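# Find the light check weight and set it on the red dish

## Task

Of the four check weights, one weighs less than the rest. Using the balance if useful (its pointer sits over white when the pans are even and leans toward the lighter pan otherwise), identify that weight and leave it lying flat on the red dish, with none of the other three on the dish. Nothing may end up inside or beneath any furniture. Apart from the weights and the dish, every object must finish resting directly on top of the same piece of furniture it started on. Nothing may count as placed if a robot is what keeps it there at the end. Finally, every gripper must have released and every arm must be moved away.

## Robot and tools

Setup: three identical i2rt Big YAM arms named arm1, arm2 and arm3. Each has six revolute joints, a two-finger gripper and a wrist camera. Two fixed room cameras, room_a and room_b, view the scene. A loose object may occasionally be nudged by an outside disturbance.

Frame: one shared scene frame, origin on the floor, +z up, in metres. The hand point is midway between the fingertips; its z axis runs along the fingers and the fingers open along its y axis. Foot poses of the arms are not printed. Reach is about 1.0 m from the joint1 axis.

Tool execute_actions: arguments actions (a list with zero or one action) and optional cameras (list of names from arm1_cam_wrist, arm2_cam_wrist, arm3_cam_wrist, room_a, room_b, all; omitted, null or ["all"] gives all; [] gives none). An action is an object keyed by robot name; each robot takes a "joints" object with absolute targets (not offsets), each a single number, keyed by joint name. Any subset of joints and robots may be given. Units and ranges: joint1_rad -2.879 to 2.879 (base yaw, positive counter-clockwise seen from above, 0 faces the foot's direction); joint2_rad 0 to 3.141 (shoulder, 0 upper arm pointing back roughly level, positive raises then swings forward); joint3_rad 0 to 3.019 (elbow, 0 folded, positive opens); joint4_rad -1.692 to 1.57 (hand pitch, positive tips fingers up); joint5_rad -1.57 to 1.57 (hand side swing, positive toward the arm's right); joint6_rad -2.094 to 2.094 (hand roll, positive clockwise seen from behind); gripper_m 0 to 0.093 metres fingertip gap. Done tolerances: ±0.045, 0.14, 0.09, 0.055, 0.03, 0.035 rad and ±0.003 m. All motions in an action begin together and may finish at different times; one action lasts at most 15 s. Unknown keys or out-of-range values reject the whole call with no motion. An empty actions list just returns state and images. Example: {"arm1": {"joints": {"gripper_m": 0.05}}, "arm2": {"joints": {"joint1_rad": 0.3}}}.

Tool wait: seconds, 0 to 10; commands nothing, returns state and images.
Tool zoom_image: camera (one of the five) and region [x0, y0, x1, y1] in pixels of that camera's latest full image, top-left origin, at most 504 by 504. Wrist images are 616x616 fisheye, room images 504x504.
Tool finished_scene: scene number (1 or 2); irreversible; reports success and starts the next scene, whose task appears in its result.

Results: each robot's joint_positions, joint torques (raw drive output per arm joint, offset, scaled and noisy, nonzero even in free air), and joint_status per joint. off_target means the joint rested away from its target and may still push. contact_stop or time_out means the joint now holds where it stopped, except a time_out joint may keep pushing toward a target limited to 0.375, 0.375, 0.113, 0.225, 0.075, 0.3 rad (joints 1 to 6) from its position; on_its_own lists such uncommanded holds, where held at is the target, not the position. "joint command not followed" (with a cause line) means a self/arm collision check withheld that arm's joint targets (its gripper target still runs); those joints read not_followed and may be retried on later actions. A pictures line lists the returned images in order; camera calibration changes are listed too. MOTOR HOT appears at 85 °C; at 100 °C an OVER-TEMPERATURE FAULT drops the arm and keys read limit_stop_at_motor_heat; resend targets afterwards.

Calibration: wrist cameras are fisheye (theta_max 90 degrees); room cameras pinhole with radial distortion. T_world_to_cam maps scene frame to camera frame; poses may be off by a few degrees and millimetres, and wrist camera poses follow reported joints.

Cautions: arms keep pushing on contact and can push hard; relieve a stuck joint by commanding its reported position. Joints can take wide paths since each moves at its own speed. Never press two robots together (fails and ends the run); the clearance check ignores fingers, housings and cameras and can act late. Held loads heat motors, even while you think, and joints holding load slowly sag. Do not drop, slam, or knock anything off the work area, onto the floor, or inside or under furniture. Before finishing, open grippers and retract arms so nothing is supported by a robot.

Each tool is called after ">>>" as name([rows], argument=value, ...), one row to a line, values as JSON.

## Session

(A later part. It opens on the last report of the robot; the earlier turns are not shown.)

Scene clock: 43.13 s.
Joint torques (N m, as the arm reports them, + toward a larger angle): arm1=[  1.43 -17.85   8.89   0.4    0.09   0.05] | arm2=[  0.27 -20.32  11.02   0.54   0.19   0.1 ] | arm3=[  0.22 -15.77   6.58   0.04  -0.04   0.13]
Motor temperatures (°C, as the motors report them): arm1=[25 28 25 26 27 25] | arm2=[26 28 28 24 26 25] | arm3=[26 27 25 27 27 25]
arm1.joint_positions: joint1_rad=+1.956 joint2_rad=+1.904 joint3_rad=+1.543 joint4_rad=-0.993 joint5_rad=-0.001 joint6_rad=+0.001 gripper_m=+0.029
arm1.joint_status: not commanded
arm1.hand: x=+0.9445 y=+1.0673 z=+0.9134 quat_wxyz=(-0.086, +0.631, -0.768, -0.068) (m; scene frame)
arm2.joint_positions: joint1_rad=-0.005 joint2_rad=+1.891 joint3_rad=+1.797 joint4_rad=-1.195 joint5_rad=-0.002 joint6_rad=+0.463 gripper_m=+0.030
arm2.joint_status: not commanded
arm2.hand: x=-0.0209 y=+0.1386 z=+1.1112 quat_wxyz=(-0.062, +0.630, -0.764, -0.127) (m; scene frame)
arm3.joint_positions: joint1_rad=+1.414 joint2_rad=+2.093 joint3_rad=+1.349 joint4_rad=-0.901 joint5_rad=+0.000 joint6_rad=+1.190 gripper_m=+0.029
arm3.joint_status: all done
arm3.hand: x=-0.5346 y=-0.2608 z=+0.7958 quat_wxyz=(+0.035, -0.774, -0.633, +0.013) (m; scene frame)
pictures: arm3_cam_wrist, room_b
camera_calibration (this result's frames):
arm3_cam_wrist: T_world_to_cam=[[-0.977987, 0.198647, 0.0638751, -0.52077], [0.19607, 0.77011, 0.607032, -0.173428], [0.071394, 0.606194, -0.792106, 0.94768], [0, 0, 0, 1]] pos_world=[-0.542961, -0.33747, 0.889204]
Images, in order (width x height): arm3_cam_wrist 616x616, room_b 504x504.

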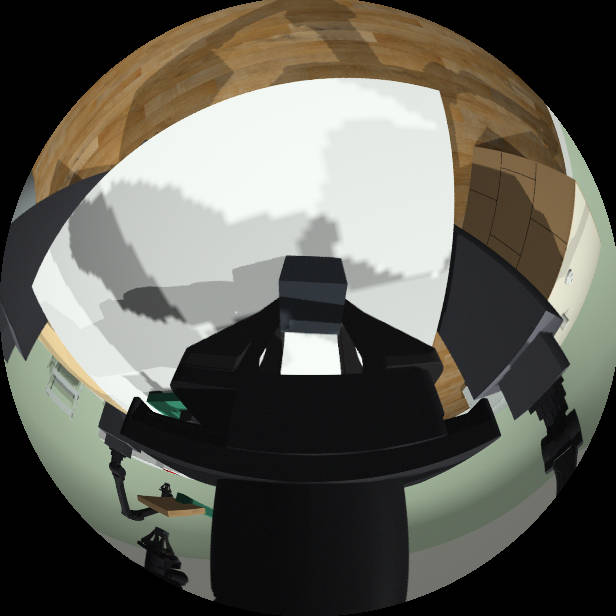

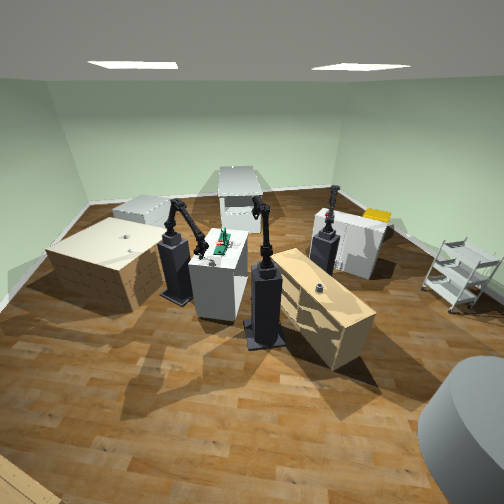

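>>> execute_actions([
  {"arm3":{"joints":{"gripper_m":0.07,"joint2_rad":2.09}}},
], cameras=[])

>>> execute_actions([
  {"arm3":{"joints":{"joint2_rad":1.5}}},
], cameras=[])

>>> execute_actions([
  {"arm3":{"joints":{"joint2_rad":0.95,"joint3_rad":1.2,"joint4_rad":-1.45,"joint1_rad":2.1,"joint6_rad":0}},"arm2":{"joints":{"joint1_rad":0.45,"joint3_rad":1.95}}},
])

Scene clock: 44.03 s.
Joint torques (N m, as the arm reports them, + toward a larger angle): arm1=[  1.88 -18.27   8.87   0.5    0.05   0.09] | arm2=[  0.27 -20.3   11.03   0.55   0.19   0.1 ] | arm3=[  0.16 -17.41   6.58   0.05  -0.03   0.13]
Motor temperatures (°C, as the motors report them): arm1=[25 28 25 26 27 25] | arm2=[26 28 28 24 26 25] | arm3=[26 27 25 27 27 25]
arm1.joint_positions: joint1_rad=+1.956 joint2_rad=+1.904 joint3_rad=+1.543 joint4_rad=-0.993 joint5_rad=-0.001 joint6_rad=+0.001 gripper_m=+0.029
arm1.joint_status: not commanded
arm1.hand: x=+0.9445 y=+1.0673 z=+0.9134 quat_wxyz=(-0.086, +0.631, -0.768, -0.068) (m; scene frame)
arm2.joint_positions: joint1_rad=-0.005 joint2_rad=+1.891 joint3_rad=+1.797 joint4_rad=-1.195 joint5_rad=-0.002 joint6_rad=+0.463 gripper_m=+0.030
arm2.joint_status: not commanded
arm2.hand: x=-0.0209 y=+0.1386 z=+1.1112 quat_wxyz=(-0.062, +0.630, -0.764, -0.127) (m; scene frame)
arm3.joint_positions: joint1_rad=+1.414 joint2_rad=+2.093 joint3_rad=+1.349 joint4_rad=-0.901 joint5_rad=+0.000 joint6_rad=+1.190 gripper_m=+0.070
arm3.joint_status: all done
arm3.hand: x=-0.5346 y=-0.2608 z=+0.7958 quat_wxyz=(+0.035, -0.774, -0.633, +0.013) (m; scene frame)
pictures: none
No camera images: the call's "cameras" was empty. Leave "cameras" out to get every camera's image.

Scene clock: 45.60 s.
Joint torques (N m, as the arm reports them, + toward a larger angle): arm1=[  1.77 -16.65   9.02   0.52   0.08   0.02] | arm2=[  0.25 -20.29  11.03   0.54   0.19   0.1 ] | arm3=[  0.16 -12.81   9.19   1.26  -0.05   0.08]
Motor temperatures (°C, as the motors report them): arm1=[25 28 25 26 27 25] | arm2=[26 28 28 24 26 25] | arm3=[26 27 25 27 27 25]
arm1.joint_positions: joint1_rad=+1.956 joint2_rad=+1.904 joint3_rad=+1.543 joint4_rad=-0.993 joint5_rad=-0.001 joint6_rad=+0.001 gripper_m=+0.029
arm1.joint_status: not commanded
arm1.hand: x=+0.9445 y=+1.0673 z=+0.9134 quat_wxyz=(-0.086, +0.631, -0.768, -0.068) (m; scene frame)
arm2.joint_positions: joint1_rad=-0.005 joint2_rad=+1.891 joint3_rad=+1.797 joint4_rad=-1.195 joint5_rad=-0.002 joint6_rad=+0.463 gripper_m=+0.030
arm2.joint_status: not commanded
arm2.hand: x=-0.0209 y=+0.1386 z=+1.1112 quat_wxyz=(-0.062, +0.630, -0.764, -0.127) (m; scene frame)
arm3.joint_positions: joint1_rad=+1.414 joint2_rad=+1.502 joint3_rad=+1.349 joint4_rad=-0.901 joint5_rad=+0.000 joint6_rad=+1.190 gripper_m=+0.070
arm3.joint_status: all done
arm3.hand: x=-0.5082 y=-0.2764 z=+1.1155 quat_wxyz=(-0.244, -0.748, -0.613, -0.074) (m; scene frame)
pictures: none
No camera images: the call's "cameras" was empty. Leave "cameras" out to get every camera's image.

Scene clock: 47.57 s.
Joint torques (N m, as the arm reports them, + toward a larger angle): arm1=[  0.87 -17.78   8.87   0.43   0.07   0.02] | arm2=[ -0.21 -20.96  10.98   0.78   0.18   0.1 ] | arm3=[ 0.86 -4.37  8.71  0.53 -0.06 -0.14]
Motor temperatures (°C, as the motors report them): arm1=[25 28 25 26 27 25] | arm2=[26 28 28 24 26 25] | arm3=[26 27 25 27 27 25]
arm1.joint_positions: joint1_rad=+1.956 joint2_rad=+1.904 joint3_rad=+1.543 joint4_rad=-0.993 joint5_rad=-0.001 joint6_rad=+0.001 gripper_m=+0.029
arm1.joint_status: not commanded
arm1.hand: x=+0.9445 y=+1.0673 z=+0.9134 quat_wxyz=(-0.086, +0.631, -0.768, -0.068) (m; scene frame)
arm2.joint_positions: joint1_rad=+0.446 joint2_rad=+1.892 joint3_rad=+1.901 joint4_rad=-1.197 joint5_rad=-0.002 joint6_rad=+0.463 gripper_m=+0.030
arm2.joint_status: all done
arm2.hand: x=-0.2958 y=+0.0186 z=+1.1545 quat_wxyz=(-0.041, +0.779, -0.598, -0.184) (m; scene frame)
arm3.joint_positions: joint1_rad=+2.091 joint2_rad=+0.952 joint3_rad=+1.190 joint4_rad=-1.444 joint5_rad=-0.002 joint6_rad=+0.013 gripper_m=+0.070
arm3.joint_status: all done
arm3.hand: x=-0.6631 y=+0.0631 z=+1.2128 quat_wxyz=(-0.180, +0.041, -0.983, -0.009) (m; scene frame)
pictures: arm1_cam_wrist, arm2_cam_wrist, arm3_cam_wrist, room_a, room_b
camera_calibration (this result's frames):
arm1_cam_wrist: T_world_to_cam=[[0.98131, -0.192373, 0.0047941, -0.72513], [-0.179203, -0.904486, 0.38703, 0.790813], [-0.0701179, -0.380655, -0.922055, 1.43582], [0, 0, 0, 1]] pos_world=[0.953971, 1.12234, 1.02131]
arm2_cam_wrist: T_world_to_cam=[[0.945249, 0.288202, -0.153115, 0.448712], [0.320215, -0.909606, 0.264723, -0.187692], [-0.0629809, -0.299259, -0.952091, 1.20689], [0, 0, 0, 1]] pos_world=[-0.288032, 0.0611271, 1.26746]
arm3_cam_wrist: T_world_to_cam=[[0.0853004, -0.996293, -0.0111193, 0.134048], [-0.960369, -0.0851866, 0.265394, -0.94932], [-0.265358, -0.0119596, -0.964076, 1.11507], [0, 0, 0, 1]] pos_world=[-0.62724, 0.0660179, 1.32845]
Images, in order (width x height): arm1_cam_wrist 616x616, arm2_cam_wrist 616x616, arm3_cam_wrist 616x616, room_a 504x504, room_b 504x504.

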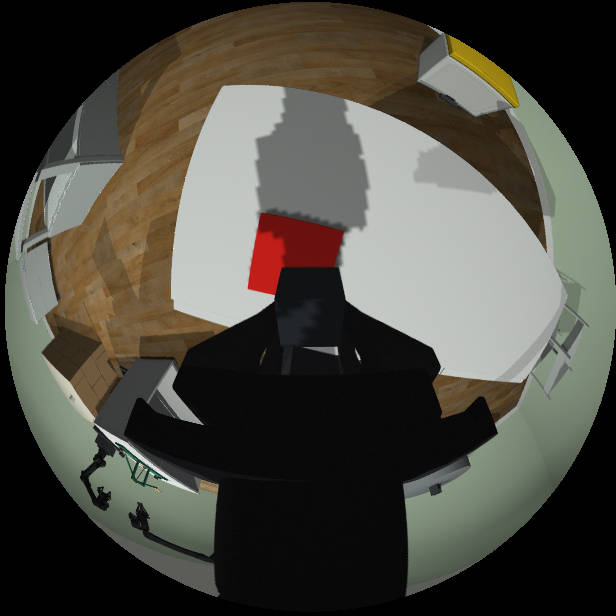

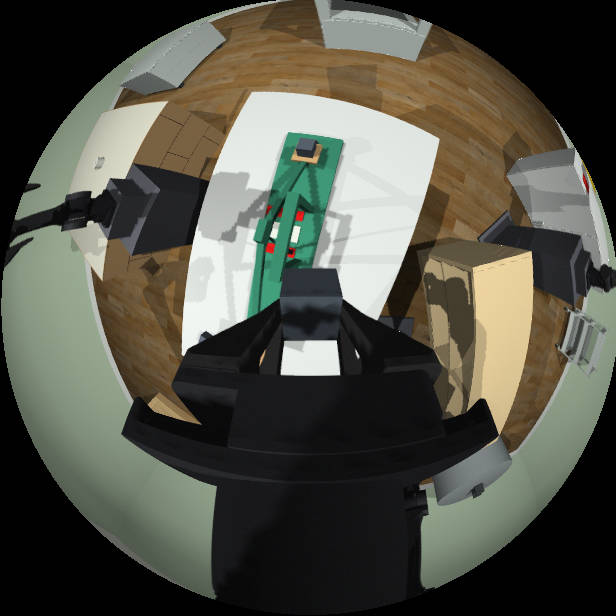

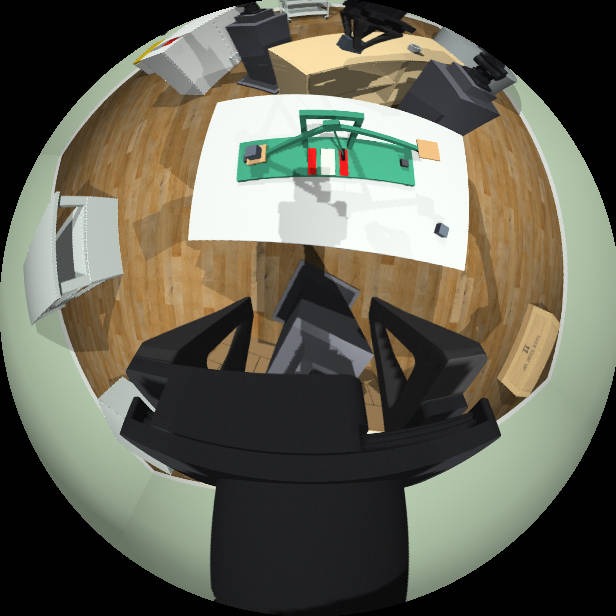

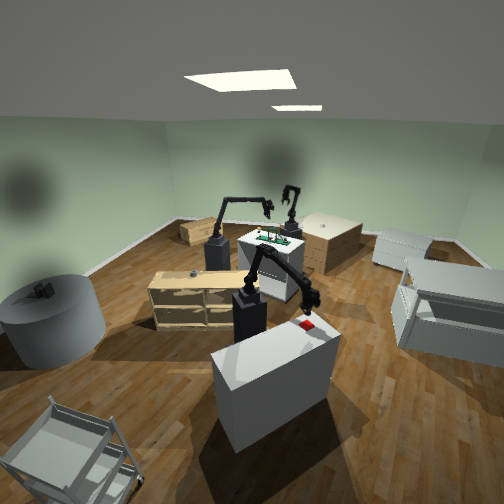

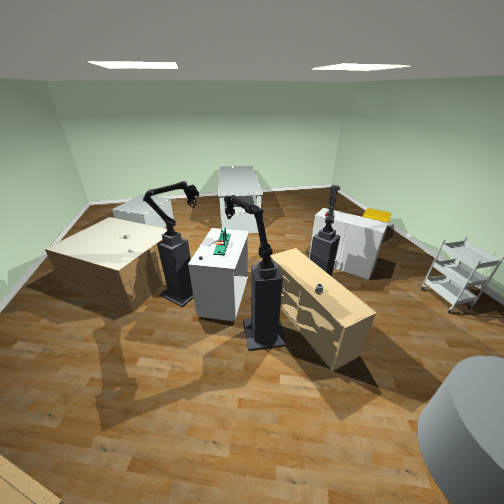

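>>> execute_actions([
  {"arm2":{"joints":{"joint1_rad":0.735}}},
], cameras=[])

>>> execute_actions([
  {"arm2":{"joints":{"joint2_rad":2.005,"joint3_rad":1.73,"joint4_rad":-1.265}}},
], cameras=["arm2_cam_wrist","arm3_cam_wrist"])

Scene clock: 49.50 s.
Joint torques (N m, as the arm reports them, + toward a larger angle): arm1=[  0.82 -17.19   9.11   0.61   0.08   0.01] | arm2=[  0.14 -20.86  10.95   0.8    0.18   0.1 ] | arm3=[ 0.82 -4.38  8.73  0.53 -0.05 -0.14]
Motor temperatures (°C, as the motors report them): arm1=[25 28 25 26 27 25] | arm2=[26 28 29 24 26 25] | arm3=[26 27 25 27 27 25]
arm1.joint_positions: joint1_rad=+1.956 joint2_rad=+1.904 joint3_rad=+1.543 joint4_rad=-0.993 joint5_rad=-0.001 joint6_rad=+0.001 gripper_m=+0.029
arm1.joint_status: not commanded
arm1.hand: x=+0.9445 y=+1.0673 z=+0.9134 quat_wxyz=(-0.086, +0.631, -0.768, -0.068) (m; scene frame)
arm2.joint_positions: joint1_rad=+0.730 joint2_rad=+1.892 joint3_rad=+1.901 joint4_rad=-1.197 joint5_rad=-0.002 joint6_rad=+0.463 gripper_m=+0.030
arm2.joint_status: all done
arm2.hand: x=-0.4209 y=-0.1274 z=+1.1525 quat_wxyz=(-0.013, +0.856, -0.483, -0.187) (m; scene frame)
arm3.joint_positions: joint1_rad=+2.091 joint2_rad=+0.952 joint3_rad=+1.190 joint4_rad=-1.444 joint5_rad=-0.002 joint6_rad=+0.013 gripper_m=+0.070
arm3.joint_status: not commanded
arm3.hand: x=-0.6631 y=+0.0631 z=+1.2128 quat_wxyz=(-0.180, +0.041, -0.983, -0.009) (m; scene frame)
pictures: none
No camera images: the call's "cameras" was empty. Leave "cameras" out to get every camera's image.

Scene clock: 50.60 s.
Joint torques (N m, as the arm reports them, + toward a larger angle): arm1=[  1.3  -17.7    8.98   0.65   0.08   0.02] | arm2=[  0.26 -23.93   7.46   0.15   0.19   0.11] | arm3=[ 0.9  -4.35  8.71  0.53 -0.05 -0.14]
Motor temperatures (°C, as the motors report them): arm1=[25 28 25 26 27 25] | arm2=[26 28 28 24 26 25] | arm3=[26 27 26 27 27 25]
arm1.joint_positions: joint1_rad=+1.956 joint2_rad=+1.904 joint3_rad=+1.543 joint4_rad=-0.993 joint5_rad=-0.001 joint6_rad=+0.001 gripper_m=+0.029
arm1.joint_status: not commanded
arm1.hand: x=+0.9445 y=+1.0673 z=+0.9134 quat_wxyz=(-0.086, +0.631, -0.768, -0.068) (m; scene frame)
arm2.joint_positions: joint1_rad=+0.730 joint2_rad=+2.023 joint3_rad=+1.718 joint4_rad=-1.261 joint5_rad=-0.002 joint6_rad=+0.463 gripper_m=+0.030
arm2.joint_status: all done
arm2.hand: x=-0.3638 y=-0.1618 z=+0.9901 quat_wxyz=(-0.004, +0.870, -0.492, +0.001) (m; scene frame)
arm3.joint_positions: joint1_rad=+2.091 joint2_rad=+0.952 joint3_rad=+1.190 joint4_rad=-1.444 joint5_rad=-0.002 joint6_rad=+0.013 gripper_m=+0.070
arm3.joint_status: not commanded
arm3.hand: x=-0.6631 y=+0.0631 z=+1.2128 quat_wxyz=(-0.180, +0.041, -0.983, -0.009) (m; scene frame)
pictures: arm2_cam_wrist, arm3_cam_wrist
camera_calibration (this result's frames):
arm2_cam_wrist: T_world_to_cam=[[0.852294, 0.522999, 0.00818386, 0.38434], [0.422561, -0.697671, 0.57853, -0.525698], [0.30828, -0.48962, -0.81562, 0.961231], [0, 0, 0, 1]] pos_world=[-0.40176, -0.0971362, 1.08499]
arm3_cam_wrist: T_world_to_cam=[[0.085656, -0.996264, -0.0109844, 0.134119], [-0.960342, -0.0854936, 0.265394, -0.949282], [-0.265341, -0.0121838, -0.964078, 1.1151], [0, 0, 0, 1]] pos_world=[-0.627242, 0.0660462, 1.32845]
Images, in order (width x height): arm2_cam_wrist 616x616, arm3_cam_wrist 616x616.

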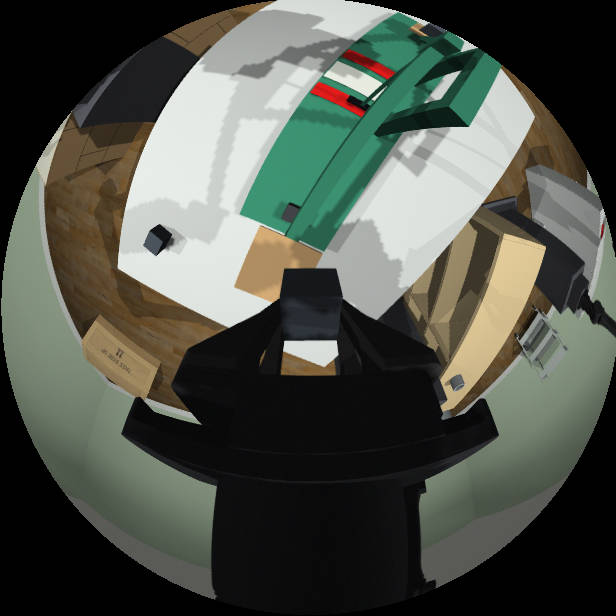

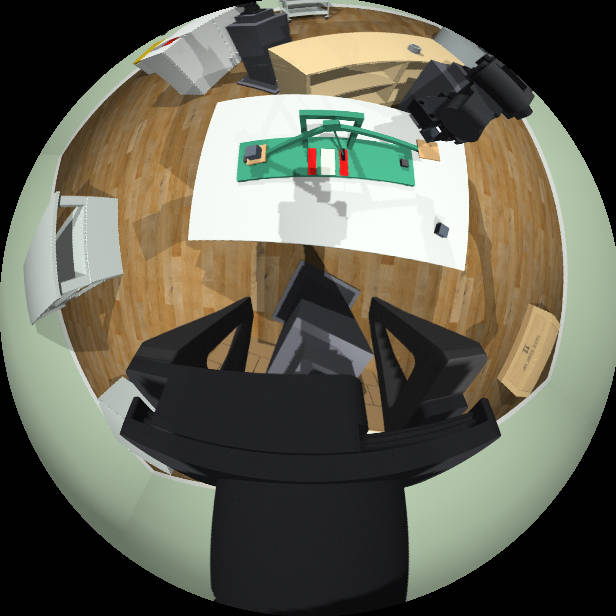

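>>> execute_actions([
  {"arm2":{"joints":{"joint1_rad":0.752,"joint2_rad":2.08,"joint3_rad":1.745,"joint4_rad":-1.21}}},
], cameras=["arm2_cam_wrist","arm3_cam_wrist"])

Scene clock: 51.90 s.
Joint torques (N m, as the arm reports them, + toward a larger angle): arm1=[  1.18 -17.65   8.98   0.49   0.04   0.03] | arm2=[ -0.12 -20.81   8.37   0.62   0.18   0.11] | arm3=[ 0.83 -4.31  8.74  0.54 -0.05 -0.15]
Motor temperatures (°C, as the motors report them): arm1=[25 28 25 26 27 25] | arm2=[26 28 28 24 26 25] | arm3=[26 27 26 27 27 25]
arm1.joint_positions: joint1_rad=+1.956 joint2_rad=+1.904 joint3_rad=+1.543 joint4_rad=-0.993 joint5_rad=-0.001 joint6_rad=+0.001 gripper_m=+0.029
arm1.joint_status: not commanded
arm1.hand: x=+0.9445 y=+1.0673 z=+0.9134 quat_wxyz=(-0.086, +0.631, -0.768, -0.068) (m; scene frame)
arm2.joint_positions: joint1_rad=+0.750 joint2_rad=+2.063 joint3_rad=+1.718 joint4_rad=-1.220 joint5_rad=-0.002 joint6_rad=+0.463 gripper_m=+0.030
arm2.joint_status: all done
arm2.hand: x=-0.3768 y=-0.1685 z=+0.9666 quat_wxyz=(-0.004, +0.875, -0.483, +0.000) (m; scene frame)
arm3.joint_positions: joint1_rad=+2.091 joint2_rad=+0.952 joint3_rad=+1.190 joint4_rad=-1.444 joint5_rad=-0.002 joint6_rad=+0.013 gripper_m=+0.070
arm3.joint_status: not commanded
arm3.hand: x=-0.6631 y=+0.0631 z=+1.2128 quat_wxyz=(-0.180, +0.041, -0.983, -0.009) (m; scene frame)
pictures: arm2_cam_wrist, arm3_cam_wrist
camera_calibration (this result's frames):
arm2_cam_wrist: T_world_to_cam=[[0.841343, 0.54045, 0.00748467, 0.398544], [0.437546, -0.689148, 0.577606, -0.503292], [0.317325, -0.48269, -0.816281, 0.947972], [0, 0, 0, 1]] pos_world=[-0.415914, -0.104659, 1.06153]
arm3_cam_wrist: T_world_to_cam=[[0.085656, -0.996264, -0.0109844, 0.134119], [-0.960342, -0.0854936, 0.265394, -0.949282], [-0.265341, -0.0121838, -0.964078, 1.1151], [0, 0, 0, 1]] pos_world=[-0.627242, 0.0660462, 1.32845]
Images, in order (width x height): arm2_cam_wrist 616x616, arm3_cam_wrist 616x616.

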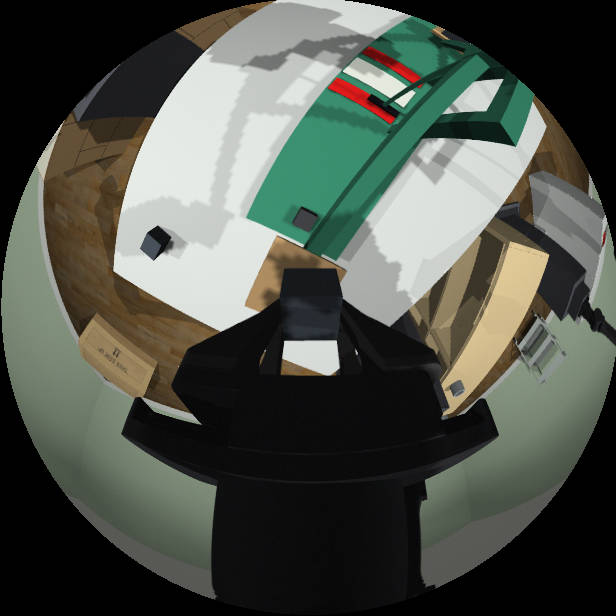

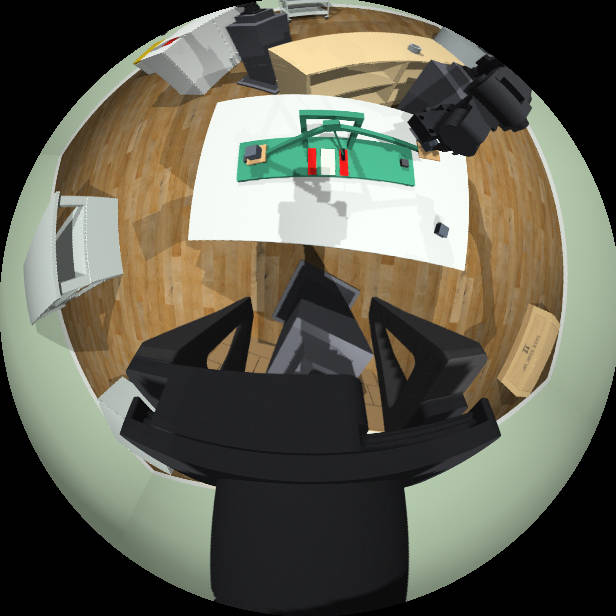

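>>> execute_actions([
  {"arm2":{"joints":{"joint1_rad":0.726,"joint2_rad":2.135,"joint3_rad":1.69,"joint4_rad":-1.13}}},
], cameras=["arm2_cam_wrist","arm3_cam_wrist"])

Scene clock: 52.87 s.
Joint torques (N m, as the arm reports them, + toward a larger angle): arm1=[  1.14 -17.31   8.95   0.53   0.06   0.03] | arm2=[ -0.45 -20.06   5.34   0.29   0.25   0.11] | arm3=[ 0.84 -4.34  8.74  0.54 -0.06 -0.14]
Motor temperatures (°C, as the motors report them): arm1=[25 28 25 26 27 25] | arm2=[26 28 28 24 26 25] | arm3=[26 27 26 27 27 25]
arm1.joint_positions: joint1_rad=+1.956 joint2_rad=+1.904 joint3_rad=+1.543 joint4_rad=-0.993 joint5_rad=-0.001 joint6_rad=+0.001 gripper_m=+0.029
arm1.joint_status: not commanded
arm1.hand: x=+0.9445 y=+1.0673 z=+0.9134 quat_wxyz=(-0.086, +0.631, -0.768, -0.068) (m; scene frame)
arm2.joint_positions: joint1_rad=+0.731 joint2_rad=+2.110 joint3_rad=+1.704 joint4_rad=-1.133 joint5_rad=-0.004 joint6_rad=+0.463 gripper_m=+0.030
arm2.joint_status: all done
arm2.hand: x=-0.3799 y=-0.1523 z=+0.9331 quat_wxyz=(-0.004, +0.871, -0.492, -0.012) (m; scene frame)
arm3.joint_positions: joint1_rad=+2.091 joint2_rad=+0.952 joint3_rad=+1.190 joint4_rad=-1.444 joint5_rad=-0.002 joint6_rad=+0.013 gripper_m=+0.070
arm3.joint_status: not commanded
arm3.hand: x=-0.6631 y=+0.0631 z=+1.2128 quat_wxyz=(-0.180, +0.041, -0.983, -0.009) (m; scene frame)
pictures: arm2_cam_wrist, arm3_cam_wrist
camera_calibration (this result's frames):
arm2_cam_wrist: T_world_to_cam=[[0.851592, 0.524183, -0.00473733, 0.405583], [0.436663, -0.704349, 0.559658, -0.457367], [0.290027, -0.478669, -0.82871, 0.93132], [0, 0, 0, 1]] pos_world=[-0.415784, -0.0889517, 1.02968]
arm3_cam_wrist: T_world_to_cam=[[0.085656, -0.996264, -0.0109844, 0.134119], [-0.960342, -0.0854936, 0.265394, -0.949282], [-0.265341, -0.0121838, -0.964078, 1.1151], [0, 0, 0, 1]] pos_world=[-0.627242, 0.0660462, 1.32845]
Images, in order (width x height): arm2_cam_wrist 616x616, arm3_cam_wrist 616x616.

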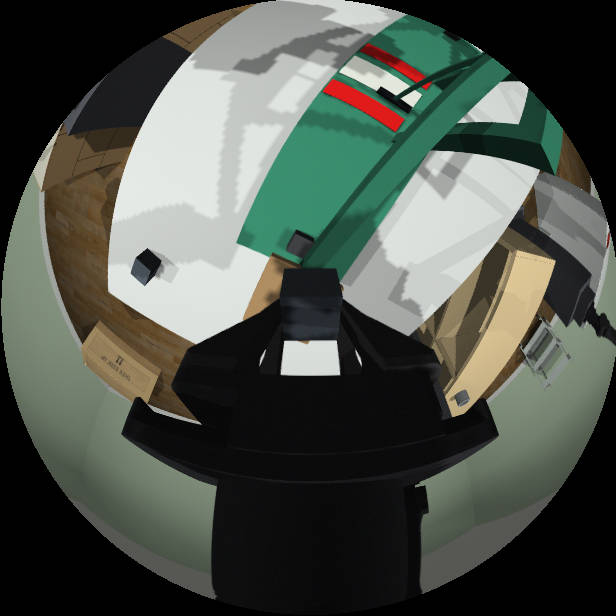

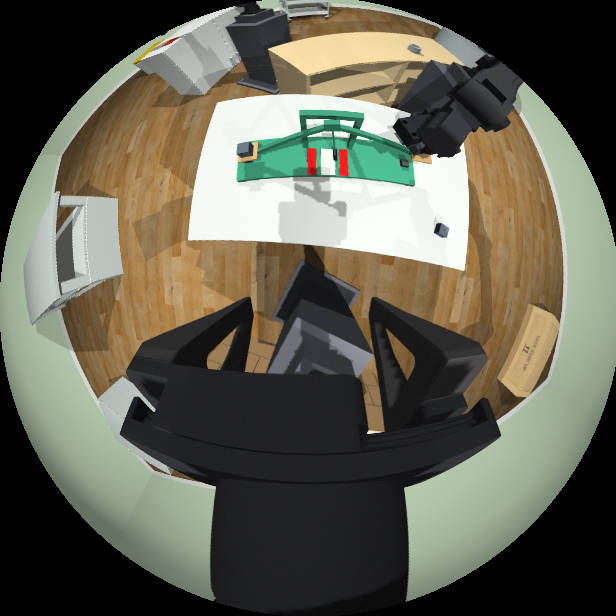

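>>> execute_actions(actions=[], cameras=["arm2_cam_wrist","arm3_cam_wrist"])

>>> zoom_image(camera="arm3_cam_wrist", region=[220, 60, 520, 240])

>>> zoom_image(camera="arm2_cam_wrist", region=[200, 200, 420, 380])

Scene clock: 53.13 s.
Joint torques (N m, as the arm reports them, + toward a larger angle): arm1=[  1.06 -17.87   8.72   0.46   0.08  -0.01] | arm2=[ -0.08 -20.64   5.54   0.42   0.24   0.11] | arm3=[ 0.86 -4.4   8.71  0.53 -0.06 -0.14]
Motor temperatures (°C, as the motors report them): arm1=[25 28 25 26 27 25] | arm2=[26 28 28 24 26 25] | arm3=[26 27 26 27 27 25]
arm1.joint_positions: joint1_rad=+1.956 joint2_rad=+1.904 joint3_rad=+1.543 joint4_rad=-0.993 joint5_rad=-0.001 joint6_rad=+0.001 gripper_m=+0.029
arm1.joint_status: not commanded
arm1.hand: x=+0.9445 y=+1.0673 z=+0.9134 quat_wxyz=(-0.086, +0.631, -0.768, -0.068) (m; scene frame)
arm2.joint_positions: joint1_rad=+0.731 joint2_rad=+2.110 joint3_rad=+1.704 joint4_rad=-1.133 joint5_rad=-0.004 joint6_rad=+0.463 gripper_m=+0.030
arm2.joint_status: all done
arm2.hand: x=-0.3799 y=-0.1523 z=+0.9331 quat_wxyz=(-0.004, +0.871, -0.492, -0.012) (m; scene frame)
arm3.joint_positions: joint1_rad=+2.091 joint2_rad=+0.952 joint3_rad=+1.190 joint4_rad=-1.444 joint5_rad=-0.002 joint6_rad=+0.013 gripper_m=+0.070
arm3.joint_status: not commanded
arm3.hand: x=-0.6631 y=+0.0631 z=+1.2128 quat_wxyz=(-0.180, +0.041, -0.983, -0.009) (m; scene frame)
pictures: arm2_cam_wrist, arm3_cam_wrist
camera_calibration (this result's frames):
arm2_cam_wrist: T_world_to_cam=[[0.851592, 0.524183, -0.00473733, 0.405583], [0.436663, -0.704349, 0.559658, -0.457367], [0.290027, -0.478669, -0.82871, 0.93132], [0, 0, 0, 1]] pos_world=[-0.415784, -0.0889517, 1.02968]
arm3_cam_wrist: T_world_to_cam=[[0.085656, -0.996264, -0.0109844, 0.134119], [-0.960342, -0.0854936, 0.265394, -0.949282], [-0.265341, -0.0121838, -0.964078, 1.1151], [0, 0, 0, 1]] pos_world=[-0.627242, 0.0660462, 1.32845]
Images, in order (width x height): arm2_cam_wrist 616x616, arm3_cam_wrist 616x616.

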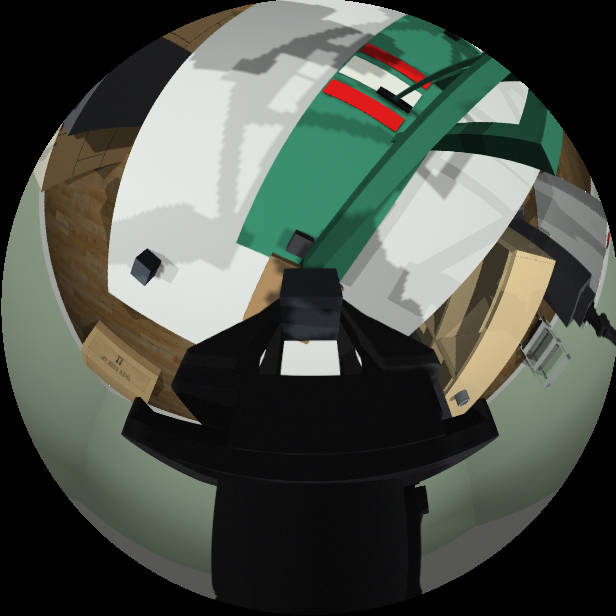

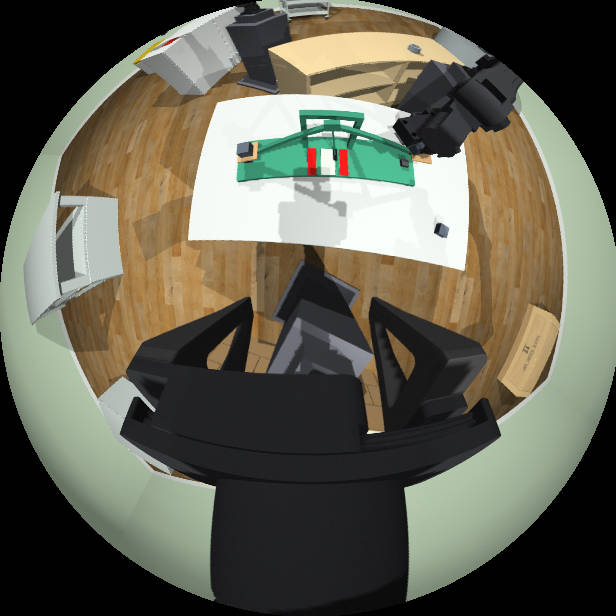

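Region (220, 60, 520, 240) of arm3_cam_wrist's 616x616 image, scaled by 1.680, with more detail than that image has; it fills the top 302 rows of this view, and the rest is white.

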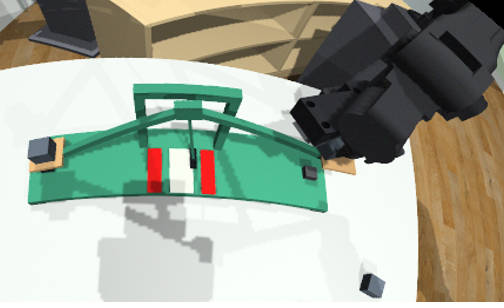

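Region (200, 200, 420, 380) of arm2_cam_wrist's 616x616 image, scaled by 2.291, with more detail than that image has; it fills the top 412 rows of this view, and the rest is white.

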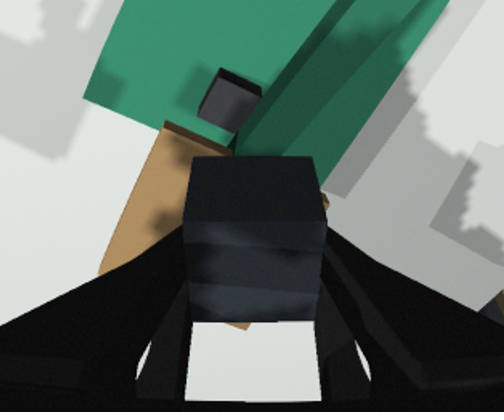

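>>> execute_actions([
  {"arm2":{"joints":{"joint1_rad":0.716,"joint2_rad":2.175,"joint3_rad":1.655,"joint4_rad":-1.03}}},
], cameras=["arm2_cam_wrist","arm3_cam_wrist"])

>>> zoom_image(camera="arm3_cam_wrist", region=[220, 60, 520, 240])

>>> zoom_image(camera="arm2_cam_wrist", region=[200, 200, 420, 380])

Scene clock: 54.37 s.
Joint torques (N m, as the arm reports them, + toward a larger angle): arm1=[  1.06 -17.03   8.63   0.58   0.04   0.01] | arm2=[ -0.49 -20.22   5.35   0.6    0.16   0.11] | arm3=[ 0.92 -4.4   8.72  0.53 -0.05 -0.14]
Motor temperatures (°C, as the motors report them): arm1=[25 28 25 26 27 25] | arm2=[26 28 28 24 26 25] | arm3=[26 27 26 27 27 25]
arm1.joint_positions: joint1_rad=+1.956 joint2_rad=+1.904 joint3_rad=+1.543 joint4_rad=-0.993 joint5_rad=-0.001 joint6_rad=+0.001 gripper_m=+0.029
arm1.joint_status: not commanded
arm1.hand: x=+0.9445 y=+1.0673 z=+0.9134 quat_wxyz=(-0.086, +0.631, -0.768, -0.068) (m; scene frame)
arm2.joint_positions: joint1_rad=+0.719 joint2_rad=+2.144 joint3_rad=+1.668 joint4_rad=-1.037 joint5_rad=-0.002 joint6_rad=+0.463 gripper_m=+0.030
arm2.joint_status: all done
arm2.hand: x=-0.3794 y=-0.1427 z=+0.9006 quat_wxyz=(-0.006, +0.868, -0.497, -0.025) (m; scene frame)
arm3.joint_positions: joint1_rad=+2.091 joint2_rad=+0.952 joint3_rad=+1.190 joint4_rad=-1.444 joint5_rad=-0.002 joint6_rad=+0.013 gripper_m=+0.070
arm3.joint_status: not commanded
arm3.hand: x=-0.6631 y=+0.0631 z=+1.2128 quat_wxyz=(-0.180, +0.041, -0.983, -0.009) (m; scene frame)
pictures: arm2_cam_wrist, arm3_cam_wrist
camera_calibration (this result's frames):
arm2_cam_wrist: T_world_to_cam=[[0.857643, 0.514049, -0.0142055, 0.409232], [0.439616, -0.718566, 0.538888, -0.414812], [0.266807, -0.468418, -0.842258, 0.913716], [0, 0, 0, 1]] pos_world=[-0.412403, -0.0804342, 0.998935]
arm3_cam_wrist: T_world_to_cam=[[0.085656, -0.996264, -0.0109844, 0.134119], [-0.960342, -0.0854936, 0.265394, -0.949282], [-0.265341, -0.0121838, -0.964078, 1.1151], [0, 0, 0, 1]] pos_world=[-0.627242, 0.0660462, 1.32845]
Images, in order (width x height): arm2_cam_wrist 616x616, arm3_cam_wrist 616x616.

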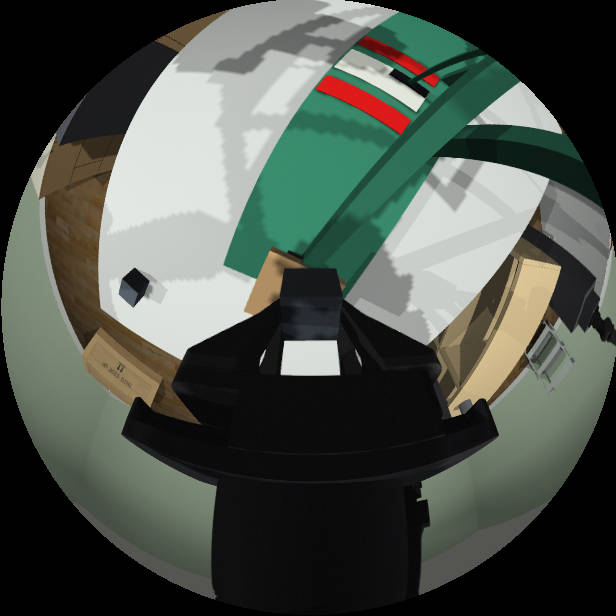

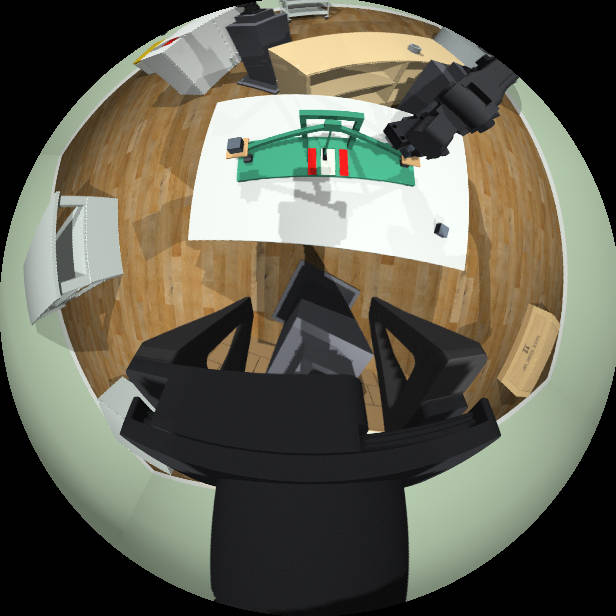

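Region (220, 60, 520, 240) of arm3_cam_wrist's 616x616 image, scaled by 1.680, with more detail than that image has; it fills the top 302 rows of this view, and the rest is white.

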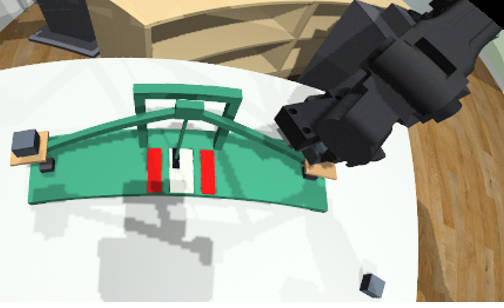

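Region (200, 200, 420, 380) of arm2_cam_wrist's 616x616 image, scaled by 2.291, with more detail than that image has; it fills the top 412 rows of this view, and the rest is white.

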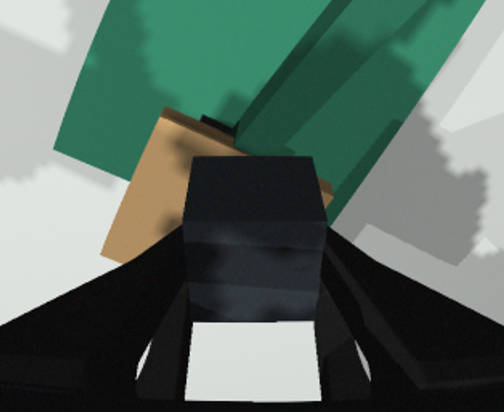

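>>> execute_actions([
  {"arm2":{"joints":{"joint1_rad":0.75}}},
], cameras=["arm2_cam_wrist","arm3_cam_wrist"])

>>> zoom_image(camera="arm3_cam_wrist", region=[220, 60, 520, 240])

>>> zoom_image(camera="arm2_cam_wrist", region=[200, 200, 420, 380])

Scene clock: 55.27 s.
Joint torques (N m, as the arm reports them, + toward a larger angle): arm1=[  1.95 -16.99   8.76   0.49   0.06  -0.02] | arm2=[  1.62 -20.1    5.27   0.61  -0.22   0.11] | arm3=[ 0.86 -4.36  8.71  0.54 -0.05 -0.14]
Motor temperatures (°C, as the motors report them): arm1=[25 28 25 26 27 25] | arm2=[26 28 28 24 26 25] | arm3=[26 27 26 27 27 25]
arm1.joint_positions: joint1_rad=+1.956 joint2_rad=+1.904 joint3_rad=+1.543 joint4_rad=-0.993 joint5_rad=-0.001 joint6_rad=+0.001 gripper_m=+0.029
arm1.joint_status: not commanded
arm1.hand: x=+0.9445 y=+1.0673 z=+0.9134 quat_wxyz=(-0.086, +0.631, -0.768, -0.068) (m; scene frame)
arm2.joint_positions: joint1_rad=+0.727 joint2_rad=+2.144 joint3_rad=+1.668 joint4_rad=-1.037 joint5_rad=+0.008 joint6_rad=+0.463 gripper_m=+0.030
arm2.joint_status: all done
arm2.hand: x=-0.3814 y=-0.1458 z=+0.9006 quat_wxyz=(-0.010, +0.870, -0.493, -0.025) (m; scene frame)
arm3.joint_positions: joint1_rad=+2.091 joint2_rad=+0.952 joint3_rad=+1.190 joint4_rad=-1.444 joint5_rad=-0.002 joint6_rad=+0.013 gripper_m=+0.070
arm3.joint_status: not commanded
arm3.hand: x=-0.6631 y=+0.0631 z=+1.2128 quat_wxyz=(-0.180, +0.041, -0.983, -0.009) (m; scene frame)
pictures: arm2_cam_wrist, arm3_cam_wrist
camera_calibration (this result's frames):
arm2_cam_wrist: T_world_to_cam=[[0.853593, 0.520905, -0.00600082, 0.404692], [0.442629, -0.719153, 0.535629, -0.412172], [0.274696, -0.459865, -0.844432, 0.918967], [0, 0, 0, 1]] pos_world=[-0.41544, -0.08462, 0.999205]
arm3_cam_wrist: T_world_to_cam=[[0.085656, -0.996264, -0.0109844, 0.134119], [-0.960342, -0.0854936, 0.265394, -0.949282], [-0.265341, -0.0121838, -0.964078, 1.1151], [0, 0, 0, 1]] pos_world=[-0.627242, 0.0660462, 1.32845]
Images, in order (width x height): arm2_cam_wrist 616x616, arm3_cam_wrist 616x616.

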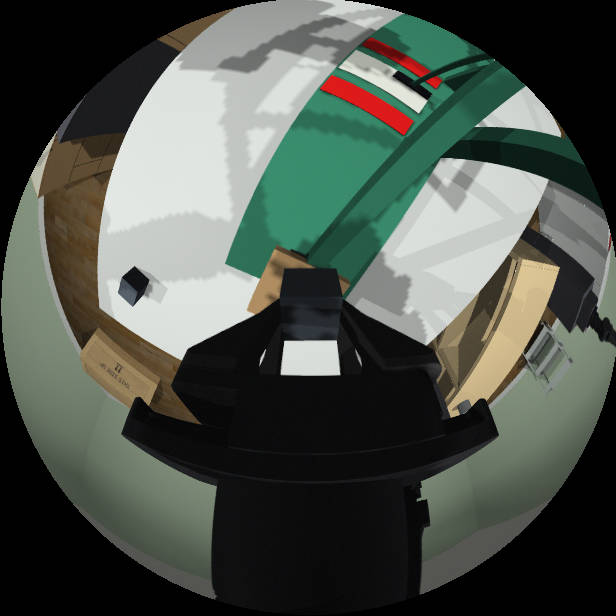

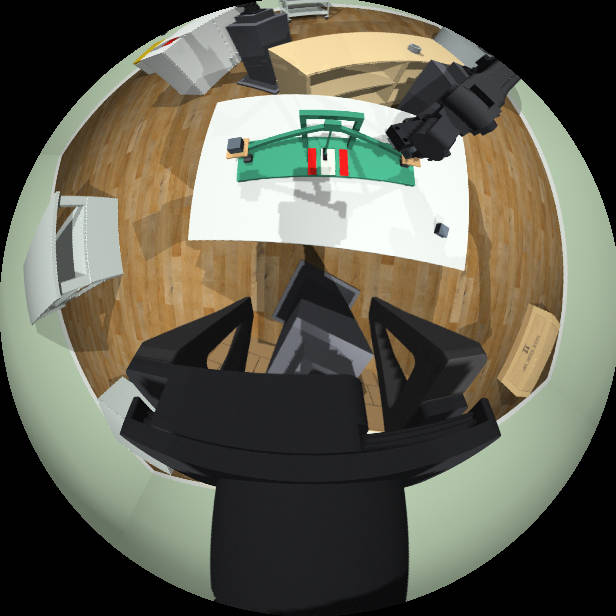

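Region (220, 60, 520, 240) of arm3_cam_wrist's 616x616 image, scaled by 1.680, with more detail than that image has; it fills the top 302 rows of this view, and the rest is white.

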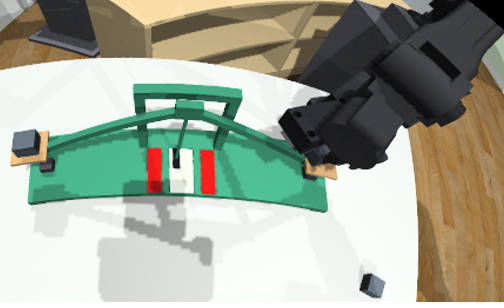

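Region (200, 200, 420, 380) of arm2_cam_wrist's 616x616 image, scaled by 2.291, with more detail than that image has; it fills the top 412 rows of this view, and the rest is white.

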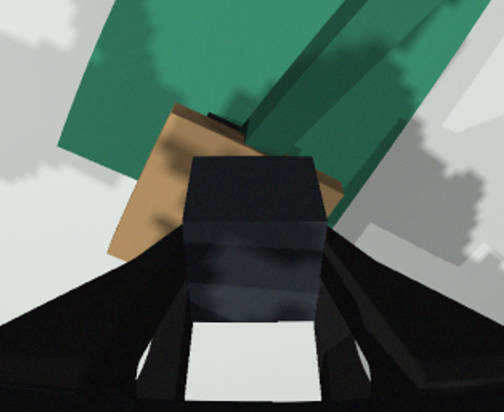

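>>> execute_actions([
  {"arm2":{"joints":{"joint2_rad":2.10,"joint1_rad":0.75}}},
], cameras=["arm2_cam_wrist","arm3_cam_wrist"])

>>> zoom_image(camera="arm3_cam_wrist", region=[220, 60, 520, 240])

>>> zoom_image(camera="arm2_cam_wrist", region=[200, 200, 420, 380])

Scene clock: 56.33 s.
Joint torques (N m, as the arm reports them, + toward a larger angle): arm1=[  0.8  -17.78   8.85   0.45   0.04   0.03] | arm2=[  0.83 -24.17   5.75   0.69  -0.22   0.11] | arm3=[ 0.87 -4.38  8.72  0.52 -0.05 -0.14]
Motor temperatures (°C, as the motors report them): arm1=[25 28 25 26 27 25] | arm2=[26 28 28 24 26 25] | arm3=[26 27 26 27 27 25]
arm1.joint_positions: joint1_rad=+1.956 joint2_rad=+1.904 joint3_rad=+1.543 joint4_rad=-0.993 joint5_rad=-0.001 joint6_rad=+0.001 gripper_m=+0.029
arm1.joint_status: not commanded
arm1.hand: x=+0.9445 y=+1.0673 z=+0.9134 quat_wxyz=(-0.086, +0.631, -0.768, -0.068) (m; scene frame)
arm2.joint_positions: joint1_rad=+0.738 joint2_rad=+2.120 joint3_rad=+1.663 joint4_rad=-1.037 joint5_rad=+0.008 joint6_rad=+0.463 gripper_m=+0.030
arm2.joint_status: all done
arm2.hand: x=-0.3861 y=-0.1514 z=+0.9135 quat_wxyz=(-0.010, +0.872, -0.488, -0.034) (m; scene frame)
arm3.joint_positions: joint1_rad=+2.091 joint2_rad=+0.952 joint3_rad=+1.190 joint4_rad=-1.444 joint5_rad=-0.002 joint6_rad=+0.013 gripper_m=+0.070
arm3.joint_status: not commanded
arm3.hand: x=-0.6631 y=+0.0631 z=+1.2128 quat_wxyz=(-0.180, +0.041, -0.983, -0.009) (m; scene frame)
pictures: arm2_cam_wrist, arm3_cam_wrist
camera_calibration (this result's frames):
arm2_cam_wrist: T_world_to_cam=[[0.847524, 0.530568, -0.0142114, 0.418255], [0.45904, -0.719299, 0.521432, -0.401763], [0.266433, -0.44845, -0.853174, 0.935128], [0, 0, 0, 1]] pos_world=[-0.419204, -0.0915421, 1.01326]
arm3_cam_wrist: T_world_to_cam=[[0.085656, -0.996264, -0.0109844, 0.134119], [-0.960342, -0.0854936, 0.265394, -0.949282], [-0.265341, -0.0121838, -0.964078, 1.1151], [0, 0, 0, 1]] pos_world=[-0.627242, 0.0660462, 1.32845]
Images, in order (width x height): arm2_cam_wrist 616x616, arm3_cam_wrist 616x616.

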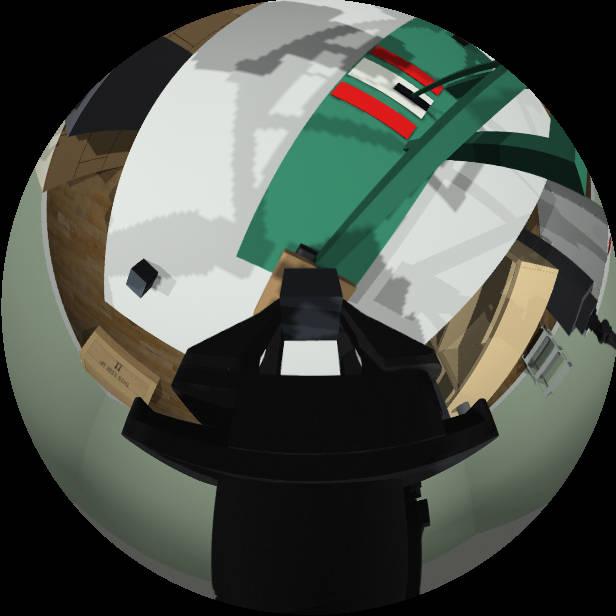

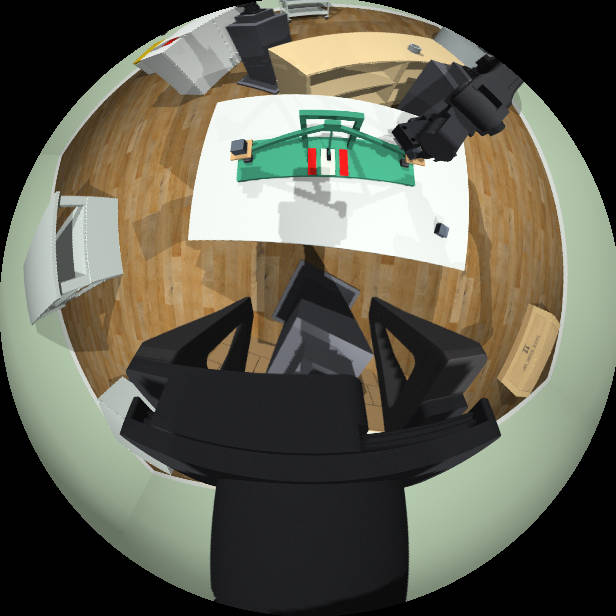

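Region (220, 60, 520, 240) of arm3_cam_wrist's 616x616 image, scaled by 1.680, with more detail than that image has; it fills the top 302 rows of this view, and the rest is white.

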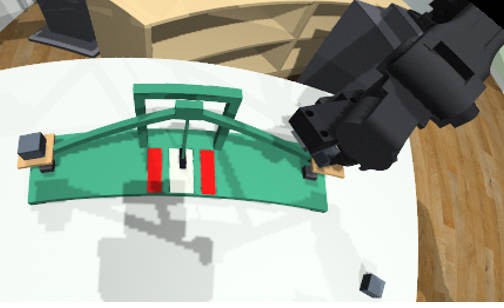

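Region (200, 200, 420, 380) of arm2_cam_wrist's 616x616 image, scaled by 2.291, with more detail than that image has; it fills the top 412 rows of this view, and the rest is white.

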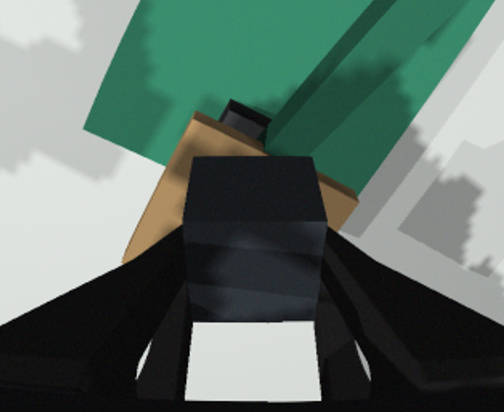

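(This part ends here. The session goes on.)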